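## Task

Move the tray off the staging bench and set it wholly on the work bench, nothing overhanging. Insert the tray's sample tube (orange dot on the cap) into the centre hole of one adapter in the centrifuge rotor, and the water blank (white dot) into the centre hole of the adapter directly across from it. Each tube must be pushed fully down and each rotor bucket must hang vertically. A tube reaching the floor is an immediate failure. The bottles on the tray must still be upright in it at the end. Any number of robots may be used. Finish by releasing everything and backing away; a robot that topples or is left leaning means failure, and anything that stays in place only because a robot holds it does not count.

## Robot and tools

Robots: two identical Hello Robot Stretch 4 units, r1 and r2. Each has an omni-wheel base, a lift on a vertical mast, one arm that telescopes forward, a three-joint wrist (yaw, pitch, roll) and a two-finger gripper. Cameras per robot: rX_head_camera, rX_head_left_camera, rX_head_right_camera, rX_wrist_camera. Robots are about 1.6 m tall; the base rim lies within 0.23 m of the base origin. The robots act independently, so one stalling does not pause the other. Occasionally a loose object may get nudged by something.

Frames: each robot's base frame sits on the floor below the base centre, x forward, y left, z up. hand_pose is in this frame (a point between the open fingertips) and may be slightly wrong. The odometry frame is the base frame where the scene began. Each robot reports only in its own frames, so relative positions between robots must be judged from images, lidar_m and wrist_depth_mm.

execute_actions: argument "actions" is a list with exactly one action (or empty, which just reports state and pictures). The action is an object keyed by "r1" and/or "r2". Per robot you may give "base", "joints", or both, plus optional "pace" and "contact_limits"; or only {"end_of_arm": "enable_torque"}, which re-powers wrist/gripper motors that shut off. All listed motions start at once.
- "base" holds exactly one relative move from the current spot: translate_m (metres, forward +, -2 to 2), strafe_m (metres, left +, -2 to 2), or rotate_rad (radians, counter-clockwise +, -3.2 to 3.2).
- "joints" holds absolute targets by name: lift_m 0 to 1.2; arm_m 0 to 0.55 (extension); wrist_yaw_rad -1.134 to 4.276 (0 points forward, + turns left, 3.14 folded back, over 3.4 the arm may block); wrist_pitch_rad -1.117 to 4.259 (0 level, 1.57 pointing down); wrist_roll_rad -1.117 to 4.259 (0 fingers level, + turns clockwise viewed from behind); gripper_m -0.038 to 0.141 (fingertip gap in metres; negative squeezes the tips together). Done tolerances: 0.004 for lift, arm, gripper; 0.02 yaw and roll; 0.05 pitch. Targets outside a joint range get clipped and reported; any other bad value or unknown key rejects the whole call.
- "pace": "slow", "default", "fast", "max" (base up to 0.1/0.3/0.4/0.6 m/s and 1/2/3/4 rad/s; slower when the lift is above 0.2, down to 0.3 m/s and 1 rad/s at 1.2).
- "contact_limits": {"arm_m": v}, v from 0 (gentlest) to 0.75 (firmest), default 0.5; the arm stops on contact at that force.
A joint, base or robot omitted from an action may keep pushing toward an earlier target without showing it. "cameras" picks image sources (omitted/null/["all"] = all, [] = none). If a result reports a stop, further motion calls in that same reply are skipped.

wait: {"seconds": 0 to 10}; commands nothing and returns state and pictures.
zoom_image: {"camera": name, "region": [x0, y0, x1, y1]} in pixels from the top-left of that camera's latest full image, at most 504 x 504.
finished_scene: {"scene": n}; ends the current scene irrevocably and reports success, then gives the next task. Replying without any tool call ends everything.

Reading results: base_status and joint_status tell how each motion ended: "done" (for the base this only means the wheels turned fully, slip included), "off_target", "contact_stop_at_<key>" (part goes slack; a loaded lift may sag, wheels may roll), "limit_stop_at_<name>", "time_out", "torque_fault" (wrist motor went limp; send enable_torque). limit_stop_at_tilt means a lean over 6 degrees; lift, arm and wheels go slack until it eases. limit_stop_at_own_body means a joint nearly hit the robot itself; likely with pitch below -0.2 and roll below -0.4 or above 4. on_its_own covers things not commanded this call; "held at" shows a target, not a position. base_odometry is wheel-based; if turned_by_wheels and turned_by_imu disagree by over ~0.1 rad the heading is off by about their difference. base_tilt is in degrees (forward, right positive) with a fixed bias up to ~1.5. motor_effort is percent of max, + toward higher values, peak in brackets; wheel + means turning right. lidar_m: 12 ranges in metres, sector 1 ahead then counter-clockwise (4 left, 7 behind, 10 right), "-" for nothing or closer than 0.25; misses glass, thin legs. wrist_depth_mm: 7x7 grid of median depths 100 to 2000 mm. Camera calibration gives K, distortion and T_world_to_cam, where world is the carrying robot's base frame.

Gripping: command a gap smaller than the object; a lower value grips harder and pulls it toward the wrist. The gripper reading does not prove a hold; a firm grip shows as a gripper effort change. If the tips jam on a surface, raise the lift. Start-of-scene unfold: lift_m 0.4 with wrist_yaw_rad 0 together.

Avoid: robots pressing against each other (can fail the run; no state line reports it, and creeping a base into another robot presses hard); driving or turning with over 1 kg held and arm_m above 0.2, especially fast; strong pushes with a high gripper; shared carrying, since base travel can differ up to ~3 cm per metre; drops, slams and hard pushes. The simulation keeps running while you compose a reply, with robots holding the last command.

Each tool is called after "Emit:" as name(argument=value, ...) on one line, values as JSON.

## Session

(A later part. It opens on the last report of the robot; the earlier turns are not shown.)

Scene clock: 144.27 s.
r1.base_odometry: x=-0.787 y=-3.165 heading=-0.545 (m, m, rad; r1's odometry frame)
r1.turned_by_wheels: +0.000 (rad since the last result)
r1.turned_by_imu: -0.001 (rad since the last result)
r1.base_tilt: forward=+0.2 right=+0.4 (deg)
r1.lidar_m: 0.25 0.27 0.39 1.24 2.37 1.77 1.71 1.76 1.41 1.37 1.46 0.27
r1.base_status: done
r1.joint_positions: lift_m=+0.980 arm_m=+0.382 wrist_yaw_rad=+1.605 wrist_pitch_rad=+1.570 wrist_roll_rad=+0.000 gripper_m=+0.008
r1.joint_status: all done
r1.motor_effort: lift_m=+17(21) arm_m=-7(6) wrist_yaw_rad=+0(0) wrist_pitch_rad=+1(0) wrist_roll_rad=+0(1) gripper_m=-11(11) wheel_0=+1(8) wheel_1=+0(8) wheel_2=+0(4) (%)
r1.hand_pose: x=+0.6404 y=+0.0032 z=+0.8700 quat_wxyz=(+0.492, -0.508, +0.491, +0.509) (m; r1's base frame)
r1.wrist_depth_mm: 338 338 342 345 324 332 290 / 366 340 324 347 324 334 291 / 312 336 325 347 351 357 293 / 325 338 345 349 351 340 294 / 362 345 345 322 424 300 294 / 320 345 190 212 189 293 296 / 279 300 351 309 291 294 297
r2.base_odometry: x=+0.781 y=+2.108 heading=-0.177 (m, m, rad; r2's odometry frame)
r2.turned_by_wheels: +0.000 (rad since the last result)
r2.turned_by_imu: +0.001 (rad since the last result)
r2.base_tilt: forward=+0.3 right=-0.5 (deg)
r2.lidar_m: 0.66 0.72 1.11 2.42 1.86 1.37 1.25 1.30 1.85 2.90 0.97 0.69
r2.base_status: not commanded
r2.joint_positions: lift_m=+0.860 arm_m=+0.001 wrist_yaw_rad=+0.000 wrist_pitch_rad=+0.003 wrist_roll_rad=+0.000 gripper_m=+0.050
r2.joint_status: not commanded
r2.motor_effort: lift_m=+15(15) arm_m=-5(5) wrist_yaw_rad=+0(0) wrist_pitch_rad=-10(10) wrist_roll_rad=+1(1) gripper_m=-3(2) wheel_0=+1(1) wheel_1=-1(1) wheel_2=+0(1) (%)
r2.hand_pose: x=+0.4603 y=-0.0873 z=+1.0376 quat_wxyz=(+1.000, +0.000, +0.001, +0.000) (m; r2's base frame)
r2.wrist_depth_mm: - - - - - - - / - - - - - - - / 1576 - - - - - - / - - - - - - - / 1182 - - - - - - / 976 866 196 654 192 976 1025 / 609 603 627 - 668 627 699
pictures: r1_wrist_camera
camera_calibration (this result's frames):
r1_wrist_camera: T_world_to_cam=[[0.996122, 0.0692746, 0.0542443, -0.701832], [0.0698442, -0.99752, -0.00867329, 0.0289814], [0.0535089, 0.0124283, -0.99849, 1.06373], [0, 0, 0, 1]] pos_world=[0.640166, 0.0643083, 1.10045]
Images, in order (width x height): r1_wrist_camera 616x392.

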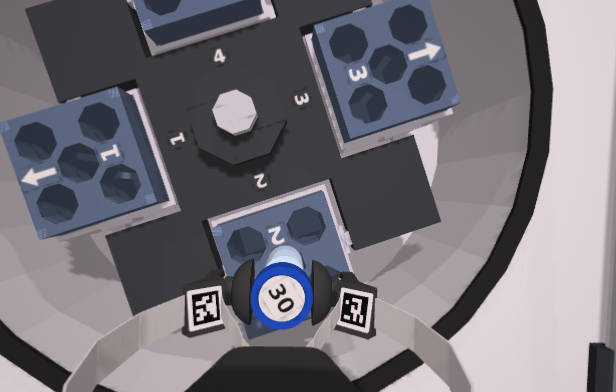

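The tube is aligned with the hole, so I'm inserting it.

Emit:
execute_actions(actions=[{"r1":{"joints":{"lift_m":0.911},"pace":"slow"}}], cameras=["r1_wrist_camera"])

Emit:
execute_actions(actions=[{"r1":{"joints":{"gripper_m":0.06}}}], cameras=["r1_wrist_camera"])

Scene clock: 146.50 s.
r1.base_odometry: x=-0.787 y=-3.165 heading=-0.545 (m, m, rad; r1's odometry frame)
r1.turned_by_wheels: +0.000 (rad since the last result)
r1.turned_by_imu: -0.001 (rad since the last result)
r1.base_tilt: forward=+0.2 right=+0.4 (deg)
r1.lidar_m: 0.25 0.26 0.39 1.20 2.41 1.79 1.70 1.81 1.41 1.37 1.46 0.25
r1.base_status: not commanded
r1.joint_positions: lift_m=+0.911 arm_m=+0.382 wrist_yaw_rad=+1.605 wrist_pitch_rad=+1.570 wrist_roll_rad=+0.000 gripper_m=+0.008
r1.joint_status: all done
r1.motor_effort: lift_m=+16(16) arm_m=-6(6) wrist_yaw_rad=+1(1) wrist_pitch_rad=+0(1) wrist_roll_rad=+1(1) gripper_m=-17(14) wheel_0=+1(1) wheel_1=+0(0) wheel_2=+0(0) (%)
r1.hand_pose: x=+0.6404 y=+0.0031 z=+0.8010 quat_wxyz=(+0.491, -0.508, +0.491, +0.509) (m; r1's base frame)
r1.wrist_depth_mm: 270 272 273 276 260 267 254 / 248 272 254 277 253 298 260 / 245 273 256 277 282 340 258 / 246 274 276 279 282 297 246 / 276 276 252 253 283 293 231 / 312 276 191 213 189 258 223 / 268 296 345 252 272 220 225
r2.base_odometry: x=+0.781 y=+2.108 heading=-0.177 (m, m, rad; r2's odometry frame)
r2.turned_by_wheels: +0.000 (rad since the last result)
r2.turned_by_imu: +0.001 (rad since the last result)
r2.base_tilt: forward=+0.3 right=-0.5 (deg)
r2.lidar_m: 0.67 0.72 1.09 2.42 1.84 1.33 1.24 1.33 1.84 2.88 0.98 0.70
r2.base_status: not commanded
r2.joint_positions: lift_m=+0.860 arm_m=+0.001 wrist_yaw_rad=+0.000 wrist_pitch_rad=+0.003 wrist_roll_rad=+0.000 gripper_m=+0.050
r2.joint_status: not commanded
r2.motor_effort: lift_m=+15(15) arm_m=-5(5) wrist_yaw_rad=+0(0) wrist_pitch_rad=-9(9) wrist_roll_rad=+1(1) gripper_m=-4(2) wheel_0=+1(1) wheel_1=-1(1) wheel_2=+0(0) (%)
r2.hand_pose: x=+0.4603 y=-0.0873 z=+1.0376 quat_wxyz=(+1.000, +0.000, +0.001, +0.000) (m; r2's base frame)
r2.wrist_depth_mm: - - - - - - - / - - - - - - - / 1618 - - - - - - / - - - - - - - / 1182 - - - - - - / 976 866 196 647 191 976 1025 / 609 597 627 - 668 621 691
pictures: r1_wrist_camera
camera_calibration (this result's frames):
r1_wrist_camera: T_world_to_cam=[[0.996121, 0.0692928, 0.0542323, -0.698076], [0.069844, -0.997523, -0.00833305, 0.0280128], [0.0535206, 0.0120885, -0.998494, 0.994872], [0, 0, 0, 1]] pos_world=[0.640166, 0.0642885, 1.03147]
Images, in order (width x height): r1_wrist_camera 616x392.

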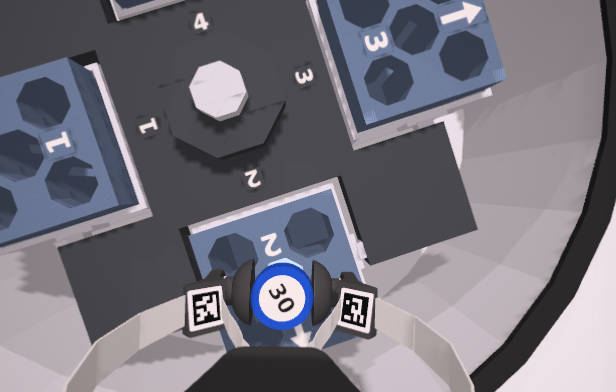

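Scene clock: 147.83 s.
r1.base_odometry: x=-0.787 y=-3.165 heading=-0.545 (m, m, rad; r1's odometry frame)
r1.turned_by_wheels: +0.000 (rad since the last result)
r1.turned_by_imu: +0.000 (rad since the last result)
r1.base_tilt: forward=+0.2 right=+0.4 (deg)
r1.lidar_m: 0.26 0.25 0.40 1.22 2.41 1.76 1.70 1.78 1.43 1.35 1.43 0.26
r1.base_status: not commanded
r1.joint_positions: lift_m=+0.911 arm_m=+0.382 wrist_yaw_rad=+1.605 wrist_pitch_rad=+1.570 wrist_roll_rad=+0.000 gripper_m=+0.060
r1.joint_status: all done
r1.motor_effort: lift_m=+16(16) arm_m=-6(6) wrist_yaw_rad=+0(0) wrist_pitch_rad=-1(0) wrist_roll_rad=+1(0) gripper_m=-3(10) wheel_0=+1(1) wheel_1=+0(0) wheel_2=+0(0) (%)
r1.hand_pose: x=+0.6404 y=+0.0031 z=+0.8010 quat_wxyz=(+0.491, -0.508, +0.491, +0.509) (m; r1's base frame)
r1.wrist_depth_mm: 268 272 274 276 262 266 254 / 247 272 255 277 253 294 259 / 245 273 256 278 282 340 257 / 246 276 276 278 282 296 246 / 276 274 252 254 283 291 231 / 312 276 212 223 202 258 224 / 273 290 345 153 273 221 224
r2.base_odometry: x=+0.781 y=+2.108 heading=-0.177 (m, m, rad; r2's odometry frame)
r2.turned_by_wheels: +0.000 (rad since the last result)
r2.turned_by_imu: +0.001 (rad since the last result)
r2.base_tilt: forward=+0.3 right=-0.4 (deg)
r2.lidar_m: 0.66 0.71 1.08 2.41 1.84 1.37 1.25 1.32 1.85 2.89 0.97 0.71
r2.base_status: not commanded
r2.joint_positions: lift_m=+0.860 arm_m=+0.001 wrist_yaw_rad=+0.000 wrist_pitch_rad=+0.003 wrist_roll_rad=+0.000 gripper_m=+0.050
r2.joint_status: not commanded
r2.motor_effort: lift_m=+15(15) arm_m=-5(5) wrist_yaw_rad=+1(0) wrist_pitch_rad=-8(8) wrist_roll_rad=+1(1) gripper_m=-4(2) wheel_0=+1(1) wheel_1=-1(1) wheel_2=-1(0) (%)
r2.hand_pose: x=+0.4603 y=-0.0873 z=+1.0376 quat_wxyz=(+1.000, +0.000, +0.001, +0.000) (m; r2's base frame)
r2.wrist_depth_mm: - - - - - - - / - - - - - - - / 1618 - - - - - - / - - - - - - - / 1182 - - - - - - / 976 866 196 647 191 976 1025 / 609 603 627 - 661 621 699
pictures: r1_wrist_camera
camera_calibration (this result's frames):
r1_wrist_camera: T_world_to_cam=[[0.996121, 0.0692932, 0.0542322, -0.698076], [0.0698443, -0.997523, -0.00833103, 0.0280105], [0.0535206, 0.0120865, -0.998494, 0.994872], [0, 0, 0, 1]] pos_world=[0.640165, 0.0642884, 1.03147]
Images, in order (width x height): r1_wrist_camera 616x392.

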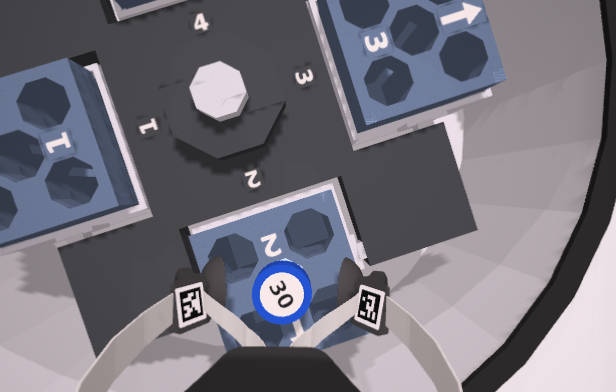

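Emit:
execute_actions(actions=[{"r1":{"joints":{"lift_m":0.945},"pace":"fast"}}], cameras=[])

Emit:
execute_actions(actions=[{"r1":{"joints":{"gripper_m":0.0}}}], cameras=[])

Emit:
execute_actions(actions=[{"r1":{"joints":{"lift_m":0.921},"pace":"slow"}}], cameras=["r1_wrist_camera"])

Emit:
execute_actions(actions=[{"r1":{"joints":{"lift_m":1.0,"gripper_m":0.06},"pace":"fast"}}], cameras=["r1_wrist_camera"])

Emit:
execute_actions(actions=[{"r1":{"base":{"translate_m":-0.4},"joints":{"arm_m":0.0},"pace":"fast"}}], cameras=["r1_head_camera","r2_head_camera"])

Scene clock: 151.53 s.
r1.base_odometry: x=-0.787 y=-3.165 heading=-0.545 (m, m, rad; r1's odometry frame)
r1.turned_by_wheels: +0.000 (rad since the last result)
r1.turned_by_imu: -0.001 (rad since the last result)
r1.base_tilt: forward=+0.2 right=+0.4 (deg)
r1.lidar_m: 0.25 0.25 0.38 1.23 2.36 1.74 1.68 1.80 1.41 1.37 1.45 0.28
r1.base_status: not commanded
r1.joint_positions: lift_m=+0.945 arm_m=+0.382 wrist_yaw_rad=+1.605 wrist_pitch_rad=+1.570 wrist_roll_rad=+0.000 gripper_m=+0.060
r1.joint_status: all done
r1.motor_effort: lift_m=+22(26) arm_m=-6(6) wrist_yaw_rad=+1(1) wrist_pitch_rad=+0(0) wrist_roll_rad=+1(0) gripper_m=-2(3) wheel_0=+1(1) wheel_1=+0(0) wheel_2=+0(0) (%)
r1.hand_pose: x=+0.6404 y=+0.0031 z=+0.8345 quat_wxyz=(+0.491, -0.508, +0.491, +0.509) (m; r1's base frame)
r1.wrist_depth_mm: 303 304 309 309 293 309 255 / 303 306 289 310 289 315 260 / 286 307 290 314 315 359 258 / 279 309 310 312 315 325 257 / 338 309 304 287 353 300 258 / 319 309 211 286 201 259 258 / 272 304 351 153 273 257 259
r2.base_odometry: x=+0.781 y=+2.108 heading=-0.177 (m, m, rad; r2's odometry frame)
r2.turned_by_wheels: +0.000 (rad since the last result)
r2.turned_by_imu: +0.001 (rad since the last result)
r2.base_tilt: forward=+0.3 right=-0.4 (deg)
r2.lidar_m: 0.68 0.70 1.08 2.41 1.85 1.35 1.26 1.31 1.85 2.90 0.99 0.70
r2.base_status: not commanded
r2.joint_positions: lift_m=+0.860 arm_m=+0.001 wrist_yaw_rad=+0.000 wrist_pitch_rad=+0.003 wrist_roll_rad=+0.000 gripper_m=+0.050
r2.joint_status: not commanded
r2.motor_effort: lift_m=+15(15) arm_m=-5(5) wrist_yaw_rad=+1(0) wrist_pitch_rad=-9(9) wrist_roll_rad=+1(1) gripper_m=-3(4) wheel_0=+1(1) wheel_1=-1(1) wheel_2=+0(1) (%)
r2.hand_pose: x=+0.4603 y=-0.0873 z=+1.0376 quat_wxyz=(+1.000, +0.000, +0.001, +0.000) (m; r2's base frame)
r2.wrist_depth_mm: - - - - - - - / - - - - - - - / 1618 - - - - - - / - - - - - - - / 1182 - - - - - - / 960 866 196 647 191 960 1008 / 609 597 621 - 668 621 699
pictures: none
No camera images: the call's "cameras" was empty. Leave "cameras" out to get every camera's image.

Scene clock: 152.93 s.
r1.base_odometry: x=-0.787 y=-3.165 heading=-0.545 (m, m, rad; r1's odometry frame)
r1.turned_by_wheels: +0.000 (rad since the last result)
r1.turned_by_imu: +0.000 (rad since the last result)
r1.base_tilt: forward=+0.2 right=+0.3 (deg)
r1.lidar_m: 0.25 0.25 0.38 1.23 2.38 1.76 1.71 1.80 1.44 1.35 1.45 0.26
r1.base_status: not commanded
r1.joint_positions: lift_m=+0.945 arm_m=+0.382 wrist_yaw_rad=+1.605 wrist_pitch_rad=+1.570 wrist_roll_rad=+0.000 gripper_m=+0.000
r1.joint_status: all done
r1.motor_effort: lift_m=+23(22) arm_m=-6(6) wrist_yaw_rad=+0(1) wrist_pitch_rad=-1(1) wrist_roll_rad=+1(1) gripper_m=-5(2) wheel_0=+1(1) wheel_1=+0(0) wheel_2=+0(0) (%)
r1.hand_pose: x=+0.6404 y=+0.0031 z=+0.8345 quat_wxyz=(+0.491, -0.508, +0.491, +0.509) (m; r1's base frame)
r1.wrist_depth_mm: 303 304 307 309 294 309 255 / 303 306 287 312 287 315 259 / 285 306 290 312 315 359 258 / 279 307 310 314 317 325 258 / 338 309 310 286 384 298 258 / 320 310 184 193 327 258 258 / 272 141 345 221 251 257 260
r2.base_odometry: x=+0.781 y=+2.108 heading=-0.177 (m, m, rad; r2's odometry frame)
r2.turned_by_wheels: +0.000 (rad since the last result)
r2.turned_by_imu: +0.001 (rad since the last result)
r2.base_tilt: forward=+0.2 right=-0.4 (deg)
r2.lidar_m: 0.66 0.71 1.10 2.42 1.84 1.35 1.26 1.30 1.82 2.88 0.98 0.70
r2.base_status: not commanded
r2.joint_positions: lift_m=+0.860 arm_m=+0.001 wrist_yaw_rad=+0.000 wrist_pitch_rad=+0.003 wrist_roll_rad=+0.000 gripper_m=+0.050
r2.joint_status: not commanded
r2.motor_effort: lift_m=+15(15) arm_m=-5(5) wrist_yaw_rad=+0(0) wrist_pitch_rad=-9(9) wrist_roll_rad=+1(1) gripper_m=-3(5) wheel_0=+1(1) wheel_1=-1(1) wheel_2=+0(1) (%)
r2.hand_pose: x=+0.4603 y=-0.0873 z=+1.0376 quat_wxyz=(+1.000, +0.000, +0.001, +0.000) (m; r2's base frame)
r2.wrist_depth_mm: - - - - - - - / - - - - - - - / 1618 - - - - - - / - - - - - - - / 1182 - - - - - - / 976 854 196 647 191 976 1008 / 609 597 627 - 661 621 699
pictures: none
No camera images: the call's "cameras" was empty. Leave "cameras" out to get every camera's image.

Scene clock: 153.90 s.
r1.base_odometry: x=-0.787 y=-3.165 heading=-0.545 (m, m, rad; r1's odometry frame)
r1.turned_by_wheels: +0.000 (rad since the last result)
r1.turned_by_imu: +0.000 (rad since the last result)
r1.base_tilt: forward=+0.2 right=+0.4 (deg)
r1.lidar_m: 0.25 0.27 0.40 1.23 2.40 1.75 1.71 1.76 1.41 1.37 1.46 0.26
r1.base_status: not commanded
r1.joint_positions: lift_m=+0.922 arm_m=+0.382 wrist_yaw_rad=+1.605 wrist_pitch_rad=+1.570 wrist_roll_rad=+0.000 gripper_m=+0.000
r1.joint_status: all done
r1.motor_effort: lift_m=+12(22) arm_m=-6(6) wrist_yaw_rad=+1(0) wrist_pitch_rad=+0(0) wrist_roll_rad=+0(0) gripper_m=-5(10) wheel_0=+1(1) wheel_1=+0(0) wheel_2=+0(0) (%)
r1.hand_pose: x=+0.6404 y=+0.0032 z=+0.8113 quat_wxyz=(+0.492, -0.508, +0.491, +0.509) (m; r1's base frame)
r1.wrist_depth_mm: 281 285 287 289 272 291 251 / 265 285 266 290 267 303 257 / 257 285 268 291 294 353 256 / 258 287 289 291 296 306 243 / 317 287 279 267 297 297 236 / 320 287 186 198 325 257 237 / 274 144 334 209 258 236 238
r2.base_odometry: x=+0.781 y=+2.108 heading=-0.177 (m, m, rad; r2's odometry frame)
r2.turned_by_wheels: +0.000 (rad since the last result)
r2.turned_by_imu: +0.000 (rad since the last result)
r2.base_tilt: forward=+0.4 right=-0.5 (deg)
r2.lidar_m: 0.67 0.72 1.10 2.42 1.86 1.36 1.24 1.31 1.83 2.91 0.98 0.71
r2.base_status: not commanded
r2.joint_positions: lift_m=+0.860 arm_m=+0.001 wrist_yaw_rad=+0.000 wrist_pitch_rad=+0.003 wrist_roll_rad=+0.000 gripper_m=+0.050
r2.joint_status: not commanded
r2.motor_effort: lift_m=+15(15) arm_m=-5(5) wrist_yaw_rad=+0(1) wrist_pitch_rad=-10(10) wrist_roll_rad=+1(1) gripper_m=-2(2) wheel_0=+1(1) wheel_1=-1(1) wheel_2=-1(0) (%)
r2.hand_pose: x=+0.4603 y=-0.0873 z=+1.0376 quat_wxyz=(+1.000, +0.000, +0.001, +0.000) (m; r2's base frame)
r2.wrist_depth_mm: - - - - - - - / - - - - - - - / 1618 - - - - - - / - - - - - - - / 1182 - - - - - - / 976 878 196 647 192 976 1008 / 609 597 634 - 668 627 707
pictures: r1_wrist_camera
camera_calibration (this result's frames):
r1_wrist_camera: T_world_to_cam=[[0.996122, 0.0692764, 0.0542432, -0.698644], [0.0698442, -0.99752, -0.008641, 0.0284377], [0.05351, 0.0123961, -0.99849, 1.00518], [0, 0, 0, 1]] pos_world=[0.640161, 0.0643064, 1.0418]
Images, in order (width x height): r1_wrist_camera 616x392.

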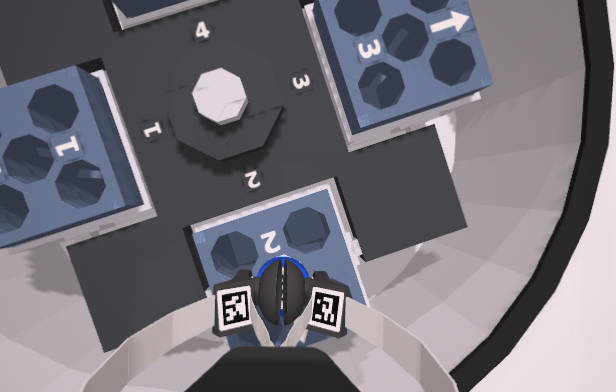

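Scene clock: 155.30 s.
r1.base_odometry: x=-0.787 y=-3.165 heading=-0.545 (m, m, rad; r1's odometry frame)
r1.turned_by_wheels: +0.000 (rad since the last result)
r1.turned_by_imu: +0.000 (rad since the last result)
r1.base_tilt: forward=+0.2 right=+0.4 (deg)
r1.lidar_m: 0.25 0.26 0.40 1.26 2.40 1.76 1.70 1.79 1.41 1.37 1.45 0.26
r1.base_status: not commanded
r1.joint_positions: lift_m=+1.000 arm_m=+0.382 wrist_yaw_rad=+1.605 wrist_pitch_rad=+1.570 wrist_roll_rad=+0.000 gripper_m=+0.060
r1.joint_status: all done
r1.motor_effort: lift_m=+22(23) arm_m=-6(6) wrist_yaw_rad=+1(1) wrist_pitch_rad=+1(0) wrist_roll_rad=+1(1) gripper_m=-1(1) wheel_0=+1(1) wheel_1=+0(0) wheel_2=+0(0) (%)
r1.hand_pose: x=+0.6404 y=+0.0032 z=+0.8895 quat_wxyz=(+0.492, -0.508, +0.491, +0.509) (m; r1's base frame)
r1.wrist_depth_mm: 357 357 357 366 342 334 312 / 382 359 364 364 347 351 312 / 343 351 345 368 373 359 314 / 355 353 366 370 373 340 315 / 362 364 366 343 421 315 314 / 320 364 212 342 202 312 317 / 298 304 351 153 309 314 317
r2.base_odometry: x=+0.781 y=+2.108 heading=-0.177 (m, m, rad; r2's odometry frame)
r2.turned_by_wheels: +0.000 (rad since the last result)
r2.turned_by_imu: +0.001 (rad since the last result)
r2.base_tilt: forward=+0.3 right=-0.5 (deg)
r2.lidar_m: 0.67 0.71 1.08 2.41 1.85 1.33 1.25 1.32 1.86 2.90 0.96 0.71
r2.base_status: not commanded
r2.joint_positions: lift_m=+0.860 arm_m=+0.001 wrist_yaw_rad=+0.000 wrist_pitch_rad=+0.003 wrist_roll_rad=+0.000 gripper_m=+0.050
r2.joint_status: not commanded
r2.motor_effort: lift_m=+15(15) arm_m=-5(5) wrist_yaw_rad=+1(1) wrist_pitch_rad=-9(8) wrist_roll_rad=+1(1) gripper_m=-4(3) wheel_0=+1(1) wheel_1=-1(1) wheel_2=-1(0) (%)
r2.hand_pose: x=+0.4603 y=-0.0873 z=+1.0376 quat_wxyz=(+1.000, +0.000, +0.001, +0.000) (m; r2's base frame)
r2.wrist_depth_mm: - - - - - - - / - - - - - - - / - - - - - - - / - - - - - - - / 1182 - - - - - - / 976 854 196 654 191 976 1008 / 609 597 627 - 661 615 699
pictures: r1_wrist_camera
camera_calibration (this result's frames):
r1_wrist_camera: T_world_to_cam=[[0.996122, 0.0692759, 0.0542432, -0.702879], [0.0698438, -0.997521, -0.00864219, 0.0291153], [0.05351, 0.0123972, -0.99849, 1.08324], [0, 0, 0, 1]] pos_world=[0.640155, 0.0643065, 1.11998]
Images, in order (width x height): r1_wrist_camera 616x392.

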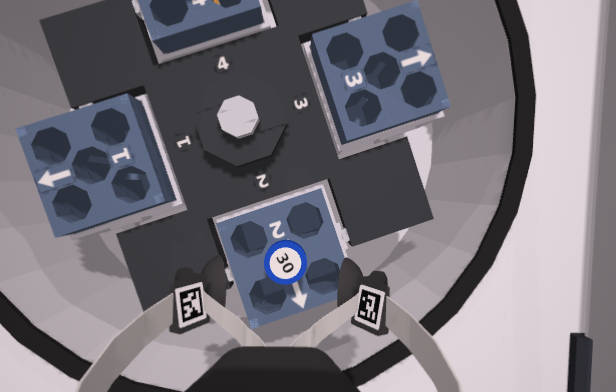

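Scene clock: 157.90 s.
r1.base_odometry: x=-1.129 y=-2.957 heading=-0.545 (m, m, rad; r1's odometry frame)
r1.turned_by_wheels: +0.000 (rad since the last result)
r1.turned_by_imu: +0.000 (rad since the last result)
r1.base_tilt: forward=+0.2 right=+0.4 (deg)
r1.lidar_m: 0.64 0.69 0.98 3.92 1.85 1.37 1.31 1.37 1.43 1.35 1.43 0.69
r1.base_status: done
r1.joint_positions: lift_m=+1.000 arm_m=+0.004 wrist_yaw_rad=+1.605 wrist_pitch_rad=+1.570 wrist_roll_rad=+0.000 gripper_m=+0.060
r1.joint_status: all done
joint sent to its limit — the command would take r1.arm_m past its lower limit, so that joint was sent only as far as its limit.
r1.motor_effort: lift_m=+22(22) arm_m=-6(6) wrist_yaw_rad=+0(0) wrist_pitch_rad=+1(0) wrist_roll_rad=+1(0) gripper_m=-2(5) wheel_0=+0(7) wheel_1=+1(6) wheel_2=-2(8) (%)
r1.hand_pose: x=+0.2619 y=+0.0032 z=+0.8895 quat_wxyz=(+0.492, -0.508, +0.491, +0.509) (m; r1's base frame)
r1.wrist_depth_mm: 1098 1098 1098 1138 1138 904 627 / 1078 1098 1118 1118 1138 891 621 / 1098 891 917 1138 1160 866 615 / 1118 891 904 1138 1138 866 609 / 1098 878 891 1138 1138 854 603 / 580 1098 212 1138 202 842 597 / 1098 1118 1118 153 1160 1160 597
r2.base_odometry: x=+0.781 y=+2.108 heading=-0.177 (m, m, rad; r2's odometry frame)
r2.turned_by_wheels: +0.000 (rad since the last result)
r2.turned_by_imu: +0.001 (rad since the last result)
r2.base_tilt: forward=+0.2 right=-0.5 (deg)
r2.lidar_m: 0.67 0.73 1.08 2.43 1.88 1.36 1.26 1.33 1.84 2.89 0.99 0.70
r2.base_status: not commanded
r2.joint_positions: lift_m=+0.860 arm_m=+0.001 wrist_yaw_rad=+0.000 wrist_pitch_rad=+0.003 wrist_roll_rad=+0.000 gripper_m=+0.050
r2.joint_status: not commanded
r2.motor_effort: lift_m=+15(15) arm_m=-5(5) wrist_yaw_rad=+0(1) wrist_pitch_rad=-10(9) wrist_roll_rad=+1(1) gripper_m=-4(3) wheel_0=+1(1) wheel_1=-1(1) wheel_2=+0(0) (%)
r2.hand_pose: x=+0.4603 y=-0.0873 z=+1.0376 quat_wxyz=(+1.000, +0.000, +0.001, +0.000) (m; r2's base frame)
r2.wrist_depth_mm: - - - - - - - / - - - - - - - / - - - - - - - / - - - - - - - / 1182 - - - - - - / 976 866 196 647 192 976 1008 / 609 603 621 - 661 615 699
pictures: r1_head_camera, r2_head_camera
Images, in order (width x height): r1_head_camera 420x560, r2_head_camera 420x560.

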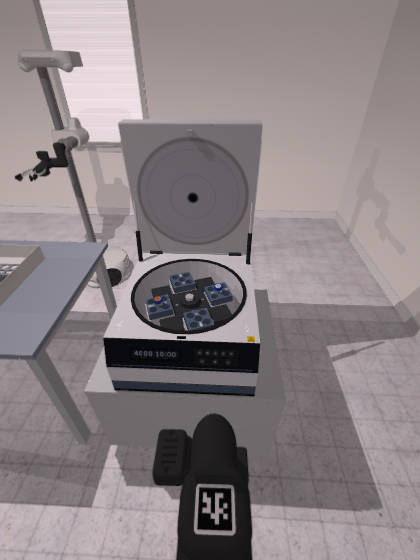

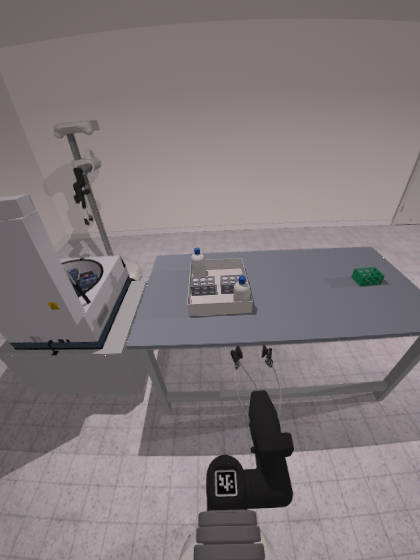

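Emit:
finished_scene(scene=1)

The scene is finished: the task was done.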